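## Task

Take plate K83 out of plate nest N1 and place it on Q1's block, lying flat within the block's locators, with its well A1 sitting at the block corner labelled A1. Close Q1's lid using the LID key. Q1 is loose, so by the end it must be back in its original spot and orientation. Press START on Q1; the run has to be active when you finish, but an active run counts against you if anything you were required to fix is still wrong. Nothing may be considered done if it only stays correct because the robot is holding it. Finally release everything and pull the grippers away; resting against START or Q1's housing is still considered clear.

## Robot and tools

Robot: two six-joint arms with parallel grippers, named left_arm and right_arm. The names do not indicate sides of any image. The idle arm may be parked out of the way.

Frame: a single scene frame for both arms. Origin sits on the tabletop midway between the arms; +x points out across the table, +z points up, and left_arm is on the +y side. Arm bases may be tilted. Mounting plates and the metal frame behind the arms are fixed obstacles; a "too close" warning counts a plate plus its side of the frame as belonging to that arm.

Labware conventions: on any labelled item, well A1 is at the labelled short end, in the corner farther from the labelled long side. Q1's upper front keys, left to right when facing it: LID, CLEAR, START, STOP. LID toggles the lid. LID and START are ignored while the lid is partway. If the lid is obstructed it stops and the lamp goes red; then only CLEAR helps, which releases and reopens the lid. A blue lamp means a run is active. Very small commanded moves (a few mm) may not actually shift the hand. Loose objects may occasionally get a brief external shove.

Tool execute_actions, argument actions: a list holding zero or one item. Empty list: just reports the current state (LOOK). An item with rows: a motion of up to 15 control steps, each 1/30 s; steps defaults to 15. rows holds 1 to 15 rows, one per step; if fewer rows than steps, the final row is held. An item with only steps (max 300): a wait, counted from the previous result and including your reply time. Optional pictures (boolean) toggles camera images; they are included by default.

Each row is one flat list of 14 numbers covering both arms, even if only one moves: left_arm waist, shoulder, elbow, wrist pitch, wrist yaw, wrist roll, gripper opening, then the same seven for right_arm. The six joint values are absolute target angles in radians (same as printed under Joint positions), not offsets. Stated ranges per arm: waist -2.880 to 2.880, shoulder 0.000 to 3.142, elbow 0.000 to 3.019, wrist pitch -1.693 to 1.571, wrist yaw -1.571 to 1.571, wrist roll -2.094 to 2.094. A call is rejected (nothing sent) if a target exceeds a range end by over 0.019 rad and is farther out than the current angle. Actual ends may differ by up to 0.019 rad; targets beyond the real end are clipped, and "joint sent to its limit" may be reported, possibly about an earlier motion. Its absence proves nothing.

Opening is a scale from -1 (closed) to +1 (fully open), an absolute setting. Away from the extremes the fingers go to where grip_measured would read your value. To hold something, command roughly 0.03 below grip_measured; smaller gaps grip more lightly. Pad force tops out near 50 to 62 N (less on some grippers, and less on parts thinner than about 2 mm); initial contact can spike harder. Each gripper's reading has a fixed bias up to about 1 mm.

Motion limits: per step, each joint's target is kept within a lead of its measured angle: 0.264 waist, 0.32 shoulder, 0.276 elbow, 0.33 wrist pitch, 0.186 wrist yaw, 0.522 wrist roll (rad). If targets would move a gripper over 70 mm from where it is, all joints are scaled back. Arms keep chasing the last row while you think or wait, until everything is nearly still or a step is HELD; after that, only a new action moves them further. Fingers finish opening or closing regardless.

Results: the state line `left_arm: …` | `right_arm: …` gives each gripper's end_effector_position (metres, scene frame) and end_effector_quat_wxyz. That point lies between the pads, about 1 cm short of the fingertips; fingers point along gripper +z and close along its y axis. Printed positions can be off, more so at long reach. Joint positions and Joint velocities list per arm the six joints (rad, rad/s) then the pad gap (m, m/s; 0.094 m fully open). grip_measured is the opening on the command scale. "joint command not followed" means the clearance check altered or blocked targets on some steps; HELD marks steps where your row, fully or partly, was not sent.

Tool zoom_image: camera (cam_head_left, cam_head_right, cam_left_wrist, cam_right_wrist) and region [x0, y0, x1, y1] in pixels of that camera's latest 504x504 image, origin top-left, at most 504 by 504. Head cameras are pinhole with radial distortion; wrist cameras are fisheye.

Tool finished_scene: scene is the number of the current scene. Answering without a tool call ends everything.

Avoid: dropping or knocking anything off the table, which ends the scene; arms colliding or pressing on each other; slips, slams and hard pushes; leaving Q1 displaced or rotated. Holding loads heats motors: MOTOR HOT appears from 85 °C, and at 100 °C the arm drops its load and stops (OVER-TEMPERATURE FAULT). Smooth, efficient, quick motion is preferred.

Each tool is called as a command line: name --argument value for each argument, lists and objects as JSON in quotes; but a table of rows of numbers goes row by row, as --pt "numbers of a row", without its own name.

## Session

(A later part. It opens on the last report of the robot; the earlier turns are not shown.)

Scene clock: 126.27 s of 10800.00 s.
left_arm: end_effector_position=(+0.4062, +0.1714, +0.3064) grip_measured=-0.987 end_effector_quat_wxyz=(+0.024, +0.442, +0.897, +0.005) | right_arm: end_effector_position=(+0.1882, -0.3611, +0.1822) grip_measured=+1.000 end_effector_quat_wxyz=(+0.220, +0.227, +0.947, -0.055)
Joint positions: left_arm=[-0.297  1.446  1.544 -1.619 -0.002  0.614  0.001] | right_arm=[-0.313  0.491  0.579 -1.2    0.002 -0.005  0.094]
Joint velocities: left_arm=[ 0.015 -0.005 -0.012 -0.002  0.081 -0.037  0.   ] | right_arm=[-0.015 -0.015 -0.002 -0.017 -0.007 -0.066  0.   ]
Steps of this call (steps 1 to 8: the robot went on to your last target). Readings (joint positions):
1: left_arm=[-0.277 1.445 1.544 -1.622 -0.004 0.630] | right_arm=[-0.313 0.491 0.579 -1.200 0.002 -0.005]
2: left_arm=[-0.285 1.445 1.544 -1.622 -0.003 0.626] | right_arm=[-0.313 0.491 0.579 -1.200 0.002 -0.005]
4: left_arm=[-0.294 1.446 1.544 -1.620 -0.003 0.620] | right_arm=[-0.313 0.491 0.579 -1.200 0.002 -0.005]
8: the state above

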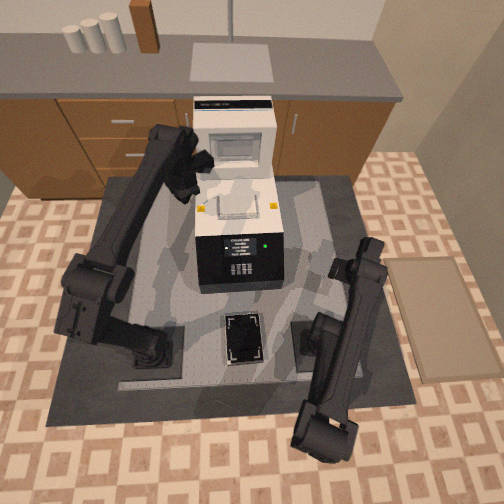

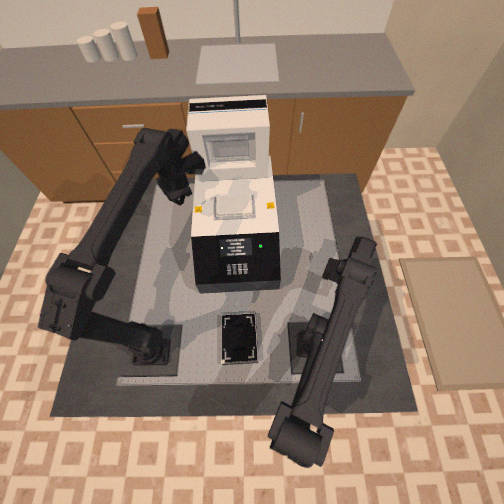

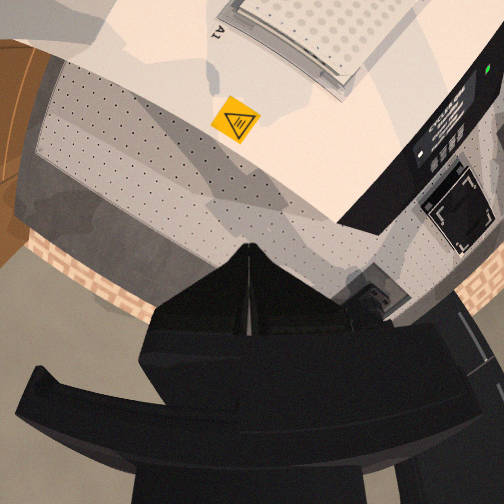

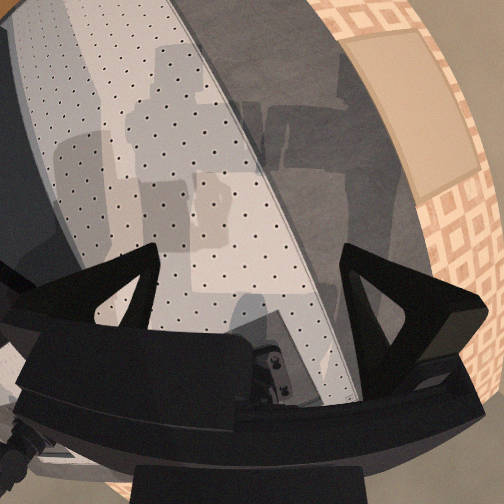

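execute_actions --actions '[{"rows":[[-0.6,1.1,1.2,-1.5,-0.3,-0.6,-1,-0.3,0.5,0.6,-1.2,0,0,1]]}]' --pictures false

execute_actions --actions '[{"rows":[[-1.07,1.1,1.05,-1.2,-0.43,-1.05,-1,-0.3,0.5,0.6,-1.2,0,0,1]]}]' --pictures false

execute_actions --actions '[{"rows":[[-1.07,1.16,0.9,-1.02,-0.43,-1.05,-1,-0.3,0.5,0.6,-1.2,0,0,1]]}]' --pictures false

execute_actions --actions '[{"rows":[[-1.025,1.19,0.845,-0.945,-0.43,-1.0,-1,-0.3,0.5,0.6,-1.2,0,0,1]]}]' --pictures false

execute_actions --actions '[{"rows":[[-1.025,1.235,0.86,-0.905,-0.43,-1.0,-1,-0.3,0.5,0.6,-1.2,0,0,1]]}]'

Scene clock: 130.90 s of 10800.00 s.
left_arm: end_effector_position=(+0.2803, +0.1578, +0.3055) grip_measured=-0.988 end_effector_quat_wxyz=(+0.145, +0.066, +0.983, +0.086) | right_arm: end_effector_position=(+0.1882, -0.3611, +0.1822) grip_measured=+1.000 end_effector_quat_wxyz=(+0.220, +0.227, +0.947, -0.055)
Joint positions: left_arm=[-0.61   1.071  1.19  -1.525 -0.298 -0.455  0.001] | right_arm=[-0.313  0.491  0.579 -1.2    0.002 -0.005  0.094]
Joint velocities: left_arm=[ 0.083  0.151  0.002  0.007  0.037 -0.886  0.001] | right_arm=[-0.024 -0.005 -0.007  0.002 -0.007  0.022  0.   ]
Steps of this call (steps 1 to 30: the robot went on to your last target; steps 31 to 90: nothing new was sent; then 1.13 s passed at rest; steps 91 to 105: all 15 steps of this action). Readings (joint positions):
91: left_arm=[-0.309 1.432 1.520 -1.600 -0.057 0.564] | right_arm=[-0.313 0.491 0.579 -1.200 0.002 -0.005]
92: left_arm=[-0.330 1.400 1.469 -1.576 -0.115 0.511] | right_arm=[-0.313 0.491 0.579 -1.200 0.002 -0.005]
94: left_arm=[-0.408 1.320 1.352 -1.553 -0.220 0.394] | right_arm=[-0.313 0.491 0.579 -1.200 0.002 -0.005]
98: left_arm=[-0.602 1.145 1.195 -1.534 -0.287 0.022] | right_arm=[-0.313 0.491 0.579 -1.200 0.002 -0.005]
105: the state above

Scene clock: 131.40 s of 10800.00 s.
left_arm: end_effector_position=(+0.2211, +0.0141, +0.2533) grip_measured=-0.988 end_effector_quat_wxyz=(+0.250, +0.009, +0.968, -0.015) | right_arm: end_effector_position=(+0.1882, -0.3611, +0.1822) grip_measured=+1.000 end_effector_quat_wxyz=(+0.220, +0.227, +0.947, -0.055)
Joint positions: left_arm=[-1.084  1.111  1.045 -1.221 -0.426 -1.008  0.001] | right_arm=[-0.313  0.491  0.579 -1.2    0.002 -0.005  0.094]
Joint velocities: left_arm=[ 0.151  0.005  0.007  0.007 -0.066 -0.198 -0.   ] | right_arm=[-0.005 -0.005  0.002 -0.012 -0.095 -0.095  0.   ]
Steps of this call (steps 1 to 15: all 15 steps of this action). Readings (joint positions):
1: left_arm=[-0.626 1.073 1.173 -1.480 -0.354 -0.521] | right_arm=[-0.313 0.491 0.579 -1.200 0.002 -0.005]
2: left_arm=[-0.663 1.071 1.147 -1.411 -0.390 -0.592] | right_arm=[-0.313 0.491 0.579 -1.200 0.002 -0.005]
4: left_arm=[-0.777 1.077 1.098 -1.319 -0.418 -0.712] | right_arm=[-0.313 0.491 0.579 -1.200 0.002 -0.005]
8: left_arm=[-1.041 1.106 1.049 -1.236 -0.425 -0.891] | right_arm=[-0.313 0.491 0.579 -1.200 0.002 -0.005]
15: the state above

Scene clock: 131.90 s of 10800.00 s.
left_arm: end_effector_position=(+0.2228, +0.0180, +0.1726) grip_measured=-0.988 end_effector_quat_wxyz=(+0.242, -0.005, +0.970, +0.003) | right_arm: end_effector_position=(+0.1882, -0.3611, +0.1822) grip_measured=+1.000 end_effector_quat_wxyz=(+0.220, +0.227, +0.947, -0.055)
Joint positions: left_arm=[-1.077  1.174  0.883 -1.042 -0.431 -1.039  0.001] | right_arm=[-0.313  0.491  0.579 -1.2    0.002 -0.005  0.094]
Joint velocities: left_arm=[-0.005 -0.005 -0.002 -0.002 -0.051 -0.066  0.   ] | right_arm=[-0.024 -0.005  0.002  0.012 -0.007  0.037  0.   ]
Steps of this call (steps 1 to 15: all 15 steps of this action). Readings (joint positions):
1: left_arm=[-1.080 1.111 1.024 -1.178 -0.431 -1.015] | right_arm=[-0.313 0.491 0.579 -1.200 0.002 -0.005]
2: left_arm=[-1.077 1.108 0.992 -1.117 -0.432 -1.019] | right_arm=[-0.313 0.491 0.579 -1.200 0.002 -0.005]
4: left_arm=[-1.077 1.123 0.929 -1.064 -0.432 -1.027] | right_arm=[-0.313 0.491 0.579 -1.200 0.002 -0.005]
8: left_arm=[-1.077 1.171 0.883 -1.052 -0.431 -1.034] | right_arm=[-0.313 0.491 0.579 -1.200 0.002 -0.005]
15: the state above

Scene clock: 132.40 s of 10800.00 s.
left_arm: end_effector_position=(+0.2375, +0.0268, +0.1567) grip_measured=-0.988 end_effector_quat_wxyz=(+0.247, -0.017, +0.969, +0.001) | right_arm: end_effector_position=(+0.1882, -0.3611, +0.1822) grip_measured=+1.000 end_effector_quat_wxyz=(+0.220, +0.227, +0.947, -0.055)
Joint positions: left_arm=[-1.029  1.183  0.842 -0.968 -0.431 -1.011  0.001] | right_arm=[-0.313  0.491  0.579 -1.2    0.002 -0.005  0.094]
Joint velocities: left_arm=[-0.005 -0.005 -0.012 -0.007 -0.037 -0.022 -0.001] | right_arm=[-0.015  0.005 -0.007 -0.012  0.022 -0.022  0.   ]
Steps of this call (steps 1 to 15: all 15 steps of this action). Readings (joint positions):
1: left_arm=[-1.073 1.174 0.877 -1.025 -0.431 -1.034] | right_arm=[-0.313 0.491 0.579 -1.200 0.002 -0.005]
2: left_arm=[-1.065 1.174 0.868 -1.000 -0.431 -1.029] | right_arm=[-0.313 0.491 0.579 -1.200 0.002 -0.005]
4: left_arm=[-1.044 1.178 0.853 -0.976 -0.431 -1.022] | right_arm=[-0.313 0.491 0.579 -1.200 0.002 -0.005]
8: left_arm=[-1.029 1.183 0.842 -0.971 -0.431 -1.015] | right_arm=[-0.313 0.491 0.579 -1.200 0.002 -0.005]
15: the state above

Scene clock: 132.90 s of 10800.00 s.
left_arm: end_effector_position=(+0.2422, +0.0184, +0.1444) grip_measured=-0.988 end_effector_quat_wxyz=(+0.247, -0.016, +0.969, +0.003) | right_arm: end_effector_position=(+0.1882, -0.3611, +0.1822) grip_measured=+1.000 end_effector_quat_wxyz=(+0.220, +0.227, +0.947, -0.055)
Joint positions: left_arm=[-1.03   1.225  0.842 -0.928 -0.431 -1.01   0.001] | right_arm=[-0.313  0.491  0.579 -1.2    0.002 -0.005  0.094]
Joint velocities: left_arm=[-0.005 -0.015 -0.007 -0.002 -0.007 -0.037 -0.001] | right_arm=[-0.005 -0.015  0.002 -0.017  0.022 -0.037  0.   ]
Steps of this call (steps 1 to 15: all 15 steps of this action). Readings (joint positions):
1: left_arm=[-1.029 1.186 0.842 -0.960 -0.431 -1.011] | right_arm=[-0.313 0.491 0.579 -1.200 0.002 -0.005]
2: left_arm=[-1.029 1.192 0.842 -0.948 -0.431 -1.011] | right_arm=[-0.313 0.491 0.579 -1.200 0.002 -0.005]
4: left_arm=[-1.029 1.210 0.842 -0.932 -0.431 -1.011] | right_arm=[-0.313 0.491 0.579 -1.200 0.002 -0.005]
8: left_arm=[-1.030 1.225 0.842 -0.928 -0.431 -1.010] | right_arm=[-0.313 0.491 0.579 -1.200 0.002 -0.005]
15: the state above

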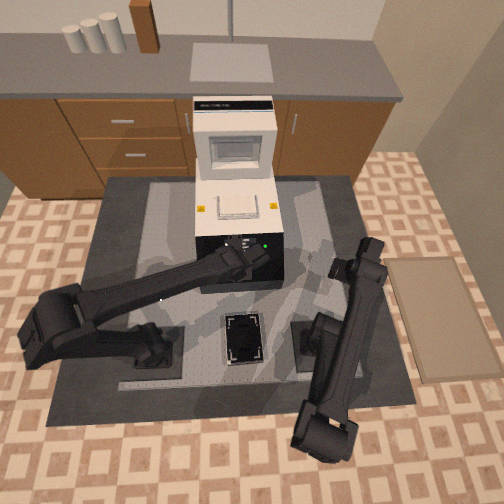

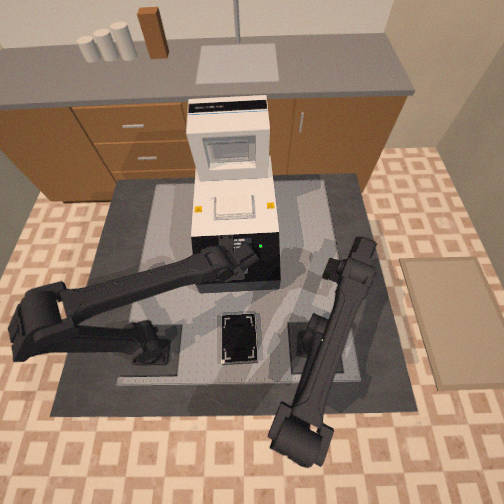

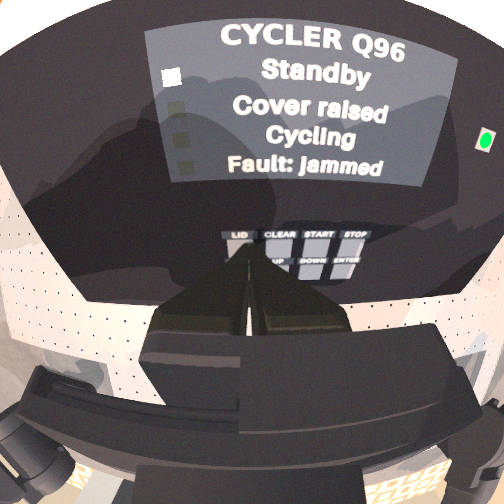

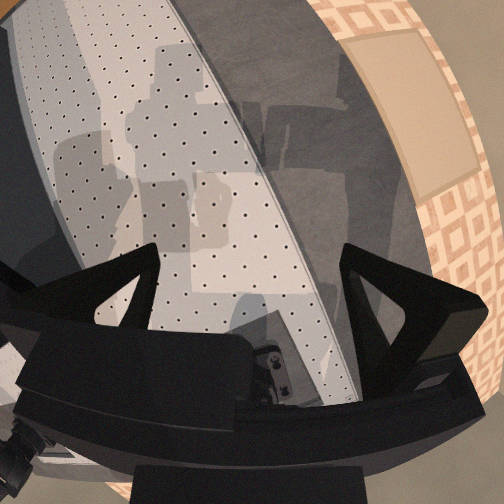

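execute_actions --actions '[{"rows":[[-1.08,1.19,0.98,-1.0,-0.43,-1.05,-1,-0.3,0.5,0.6,-1.2,0,0,1]]}]' --pictures false

execute_actions --actions '[{"rows":[[-1.08,1.25,0.96,-0.96,-0.43,-1.05,-1,-0.3,0.5,0.6,-1.2,0,0,1]]}]' --pictures false

execute_actions --actions '[{"steps":45}]'

Scene clock: 135.70 s of 10800.00 s.
left_arm: end_effector_position=(+0.2384, -0.0113, +0.1940) grip_measured=-0.988 end_effector_quat_wxyz=(+0.263, -0.015, +0.964, -0.038) | right_arm: end_effector_position=(+0.1882, -0.3611, +0.1822) grip_measured=+1.000 end_effector_quat_wxyz=(+0.220, +0.227, +0.947, -0.055)
Joint positions: left_arm=[-1.077  1.196  0.941 -0.983 -0.431 -1.039  0.001] | right_arm=[-0.313  0.491  0.579 -1.2    0.002 -0.005  0.094]
Joint velocities: left_arm=[-0.015 -0.015 -0.007  0.017 -0.051 -0.037 -0.001] | right_arm=[ 0.005 -0.005 -0.002 -0.007 -0.007  0.037  0.   ]
Steps of this call (steps 1 to 15: the robot went on to your last target; steps 16 to 69: nothing new was sent; steps 70 to 84: all 15 steps of this action). Readings (joint positions):
70: left_arm=[-1.034 1.224 0.852 -0.942 -0.431 -1.016] | right_arm=[-0.313 0.491 0.579 -1.200 0.002 -0.005]
71: left_arm=[-1.041 1.223 0.866 -0.962 -0.431 -1.021] | right_arm=[-0.313 0.491 0.579 -1.200 0.002 -0.005]
73: left_arm=[-1.060 1.219 0.900 -0.978 -0.431 -1.028] | right_arm=[-0.313 0.491 0.579 -1.200 0.002 -0.005]
77: left_arm=[-1.077 1.202 0.940 -0.979 -0.431 -1.034] | right_arm=[-0.313 0.491 0.579 -1.200 0.002 -0.005]
84: the state above

Scene clock: 136.20 s of 10800.00 s.
left_arm: end_effector_position=(+0.2400, -0.0142, +0.1745) grip_measured=-0.988 end_effector_quat_wxyz=(+0.252, -0.010, +0.968, -0.016) | right_arm: end_effector_position=(+0.1882, -0.3611, +0.1822) grip_measured=+1.000 end_effector_quat_wxyz=(+0.220, +0.227, +0.947, -0.055)
Joint positions: left_arm=[-1.077  1.249  0.941 -0.981 -0.431 -1.04   0.001] | right_arm=[-0.313  0.491  0.579 -1.2    0.002 -0.005  0.094]
Joint velocities: left_arm=[-0.005 -0.005 -0.017 -0.007  0.007 -0.022 -0.001] | right_arm=[-0.005 -0.015  0.007  0.007  0.022  0.066  0.   ]
Steps of this call (steps 1 to 15: all 15 steps of this action). Readings (joint positions):
1: left_arm=[-1.077 1.199 0.941 -0.983 -0.431 -1.039] | right_arm=[-0.313 0.491 0.579 -1.200 0.002 -0.005]
2: left_arm=[-1.077 1.205 0.941 -0.982 -0.431 -1.039] | right_arm=[-0.313 0.491 0.579 -1.200 0.002 -0.005]
4: left_arm=[-1.077 1.223 0.941 -0.981 -0.431 -1.039] | right_arm=[-0.313 0.491 0.579 -1.200 0.002 -0.005]
8: left_arm=[-1.077 1.248 0.941 -0.981 -0.431 -1.039] | right_arm=[-0.313 0.491 0.579 -1.200 0.002 -0.005]
15: the state above

Scene clock: 137.70 s of 10800.00 s.
left_arm: end_effector_position=(+0.2400, -0.0142, +0.1745) grip_measured=-0.988 end_effector_quat_wxyz=(+0.252, -0.010, +0.968, -0.016) | right_arm: end_effector_position=(+0.1882, -0.3611, +0.1822) grip_measured=+1.000 end_effector_quat_wxyz=(+0.220, +0.227, +0.947, -0.055)
Joint positions: left_arm=[-1.077  1.249  0.941 -0.981 -0.431 -1.04   0.001] | right_arm=[-0.313  0.491  0.579 -1.2    0.002 -0.005  0.094]
Joint velocities: left_arm=[ 0.005 -0.005 -0.002  0.002  0.022 -0.037 -0.   ] | right_arm=[-0.015 -0.015 -0.002 -0.007 -0.007 -0.081  0.   ]
Steps of this call (steps 1 to 15: the robot went on to your last target; steps 16 to 45: nothing new was sent). Readings (joint positions):
1: left_arm=[-1.077 1.249 0.941 -0.981 -0.431 -1.040] | right_arm=[-0.313 0.491 0.579 -1.200 0.002 -0.005]
2: left_arm=[-1.077 1.249 0.941 -0.981 -0.431 -1.040] | right_arm=[-0.313 0.491 0.579 -1.200 0.002 -0.005]
4: left_arm=[-1.077 1.249 0.941 -0.981 -0.431 -1.040] | right_arm=[-0.313 0.491 0.579 -1.200 0.002 -0.005]
8: left_arm=[-1.077 1.249 0.941 -0.981 -0.431 -1.040] | right_arm=[-0.313 0.491 0.579 -1.200 0.002 -0.005]
45: the state above
All arms were judged still, so your last target was given up. Only a new action makes them travel on or press farther. Fingers that are still opening or closing keep moving.

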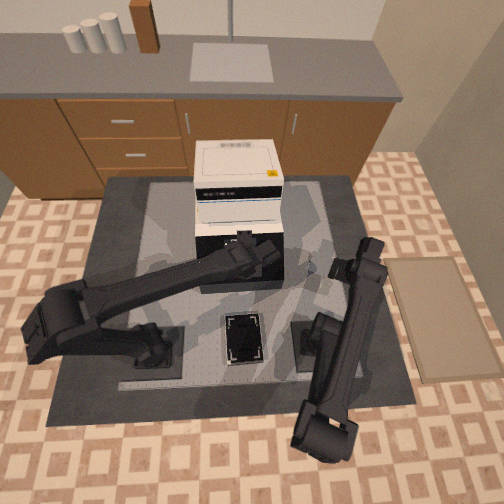

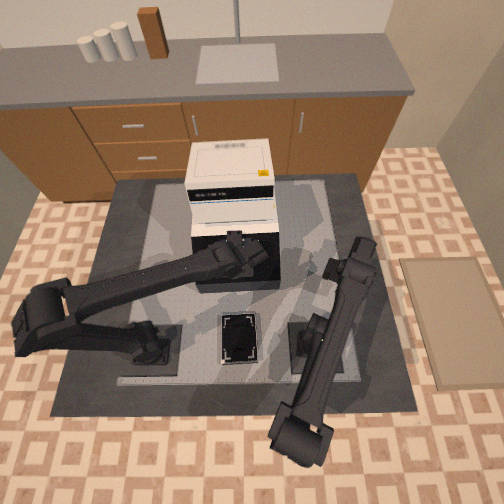

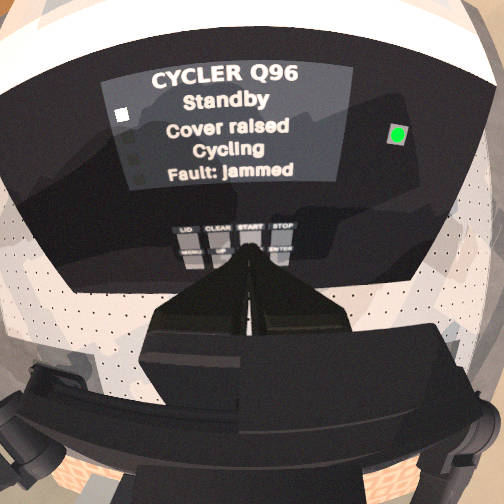

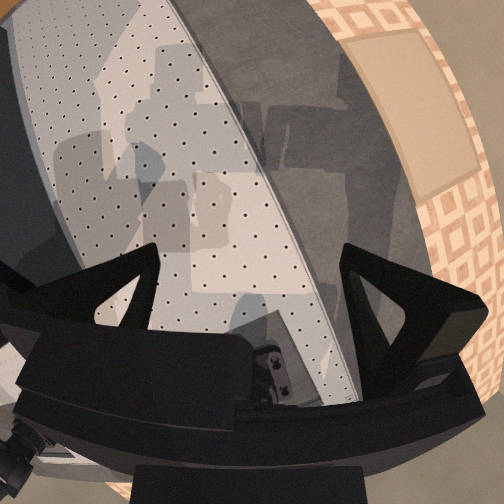

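execute_actions --actions '[{"steps":30}]' --pictures false

execute_actions --actions '[{"rows":[[-1.07,1.293,0.89,-0.875,-0.43,-1.05,-1,-0.3,0.5,0.6,-1.2,0,0,1]]}]'

Scene clock: 139.73 s of 10800.00 s.
left_arm: end_effector_position=(+0.2400, -0.0142, +0.1745) grip_measured=-0.988 end_effector_quat_wxyz=(+0.252, -0.010, +0.968, -0.016) | right_arm: end_effector_position=(+0.1882, -0.3611, +0.1822) grip_measured=+1.000 end_effector_quat_wxyz=(+0.220, +0.227, +0.947, -0.055)
Joint positions: left_arm=[-1.077  1.249  0.941 -0.981 -0.431 -1.04   0.001] | right_arm=[-0.313  0.491  0.579 -1.2    0.002 -0.005  0.094]
Joint velocities: left_arm=[-0.005 -0.005 -0.002 -0.017 -0.037 -0.066 -0.001] | right_arm=[ 0.005 -0.005 -0.007  0.002 -0.007 -0.007  0.   ]
Steps of this call (steps 1 to 61: nothing new was sent). Readings (joint positions):
1: left_arm=[-1.077 1.249 0.941 -0.981 -0.431 -1.040] | right_arm=[-0.313 0.491 0.579 -1.200 0.002 -0.005]
2: left_arm=[-1.077 1.249 0.941 -0.981 -0.431 -1.040] | right_arm=[-0.313 0.491 0.579 -1.200 0.002 -0.005]
4: left_arm=[-1.077 1.249 0.941 -0.981 -0.431 -1.040] | right_arm=[-0.313 0.491 0.579 -1.200 0.002 -0.005]
8: left_arm=[-1.077 1.249 0.941 -0.981 -0.431 -1.040] | right_arm=[-0.313 0.491 0.579 -1.200 0.002 -0.005]
61: the state above

Scene clock: 140.23 s of 10800.00 s.
left_arm: end_effector_position=(+0.2396, -0.0138, +0.1411) grip_measured=-0.988 end_effector_quat_wxyz=(+0.248, -0.009, +0.969, -0.010) | right_arm: end_effector_position=(+0.1882, -0.3611, +0.1822) grip_measured=+1.000 end_effector_quat_wxyz=(+0.220, +0.227, +0.947, -0.055)
Joint positions: left_arm=[-1.077  1.289  0.886 -0.9   -0.43  -1.04   0.001] | right_arm=[-0.313  0.491  0.579 -1.2    0.002 -0.005  0.094]
Joint velocities: left_arm=[-0.015  0.005  0.002 -0.017  0.007 -0.022  0.   ] | right_arm=[-0.005 -0.015  0.012  0.007 -0.007  0.051  0.   ]
Steps of this call (steps 1 to 15: all 15 steps of this action). Readings (joint positions):
1: left_arm=[-1.077 1.251 0.934 -0.961 -0.431 -1.040] | right_arm=[-0.313 0.491 0.579 -1.200 0.002 -0.005]
2: left_arm=[-1.077 1.252 0.923 -0.933 -0.431 -1.040] | right_arm=[-0.313 0.491 0.579 -1.200 0.002 -0.005]
4: left_arm=[-1.077 1.265 0.903 -0.908 -0.431 -1.040] | right_arm=[-0.313 0.491 0.579 -1.200 0.002 -0.005]
8: left_arm=[-1.077 1.289 0.886 -0.901 -0.431 -1.040] | right_arm=[-0.313 0.491 0.579 -1.200 0.002 -0.005]
15: the state above

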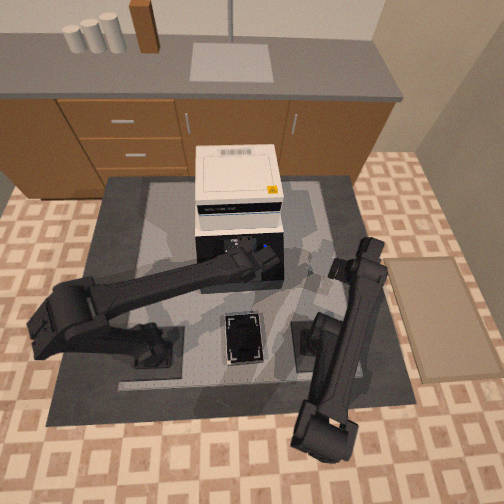

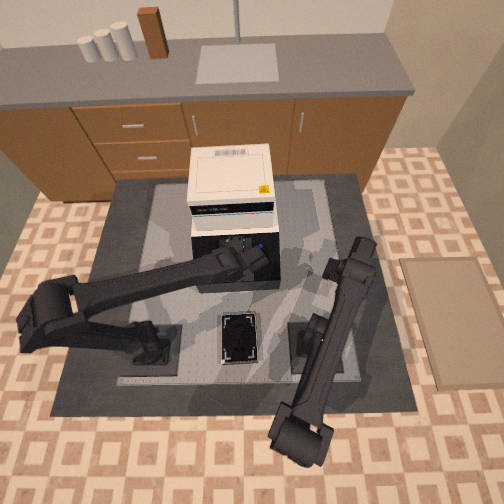

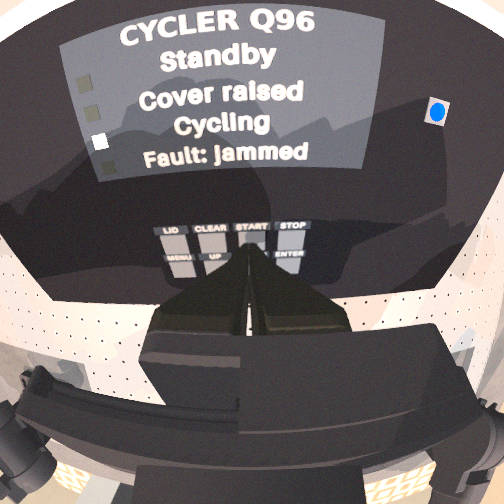

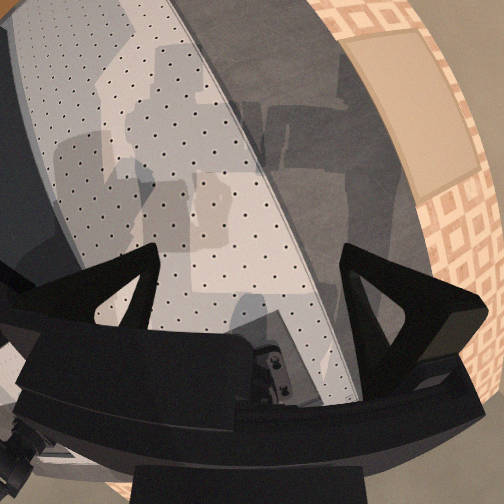

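execute_actions --actions '[{"rows":[[-1.12,1.17,0.9,-1.0,-0.43,-1.05,-1,-0.3,0.5,0.6,-1.2,0,0,1]]}]' --pictures false

finished_scene --scene 1

Scene clock: 142.33 s of 10800.00 s.
left_arm: end_effector_position=(+0.2170, -0.0023, +0.1814) grip_measured=-0.988 end_effector_quat_wxyz=(+0.257, +0.005, +0.966, -0.034) | right_arm: end_effector_position=(+0.1882, -0.3611, +0.1822) grip_measured=+1.000 end_effector_quat_wxyz=(+0.220, +0.227, +0.947, -0.055)
Joint positions: left_arm=[-1.115  1.16   0.884 -0.984 -0.43  -1.04   0.001] | right_arm=[-0.313  0.491  0.579 -1.2    0.002 -0.005  0.094]
Joint velocities: left_arm=[-0.005 -0.015  0.007  0.017 -0.007 -0.051 -0.   ] | right_arm=[-0.005  0.005 -0.027 -0.032  0.022 -0.066  0.   ]
Steps of this call (steps 1 to 15: the robot went on to your last target; steps 16 to 48: nothing new was sent; steps 49 to 63: all 15 steps of this action). Readings (joint positions):
49: left_arm=[-1.080 1.281 0.886 -0.915 -0.430 -1.040] | right_arm=[-0.313 0.491 0.579 -1.200 0.002 -0.005]
50: left_arm=[-1.087 1.267 0.885 -0.941 -0.430 -1.040] | right_arm=[-0.313 0.491 0.579 -1.200 0.002 -0.005]
52: left_arm=[-1.103 1.224 0.884 -0.972 -0.430 -1.040] | right_arm=[-0.313 0.491 0.579 -1.200 0.002 -0.005]
56: left_arm=[-1.115 1.162 0.884 -0.982 -0.430 -1.040] | right_arm=[-0.313 0.491 0.579 -1.200 0.002 -0.005]
63: the state above

The scene is finished: the task was done.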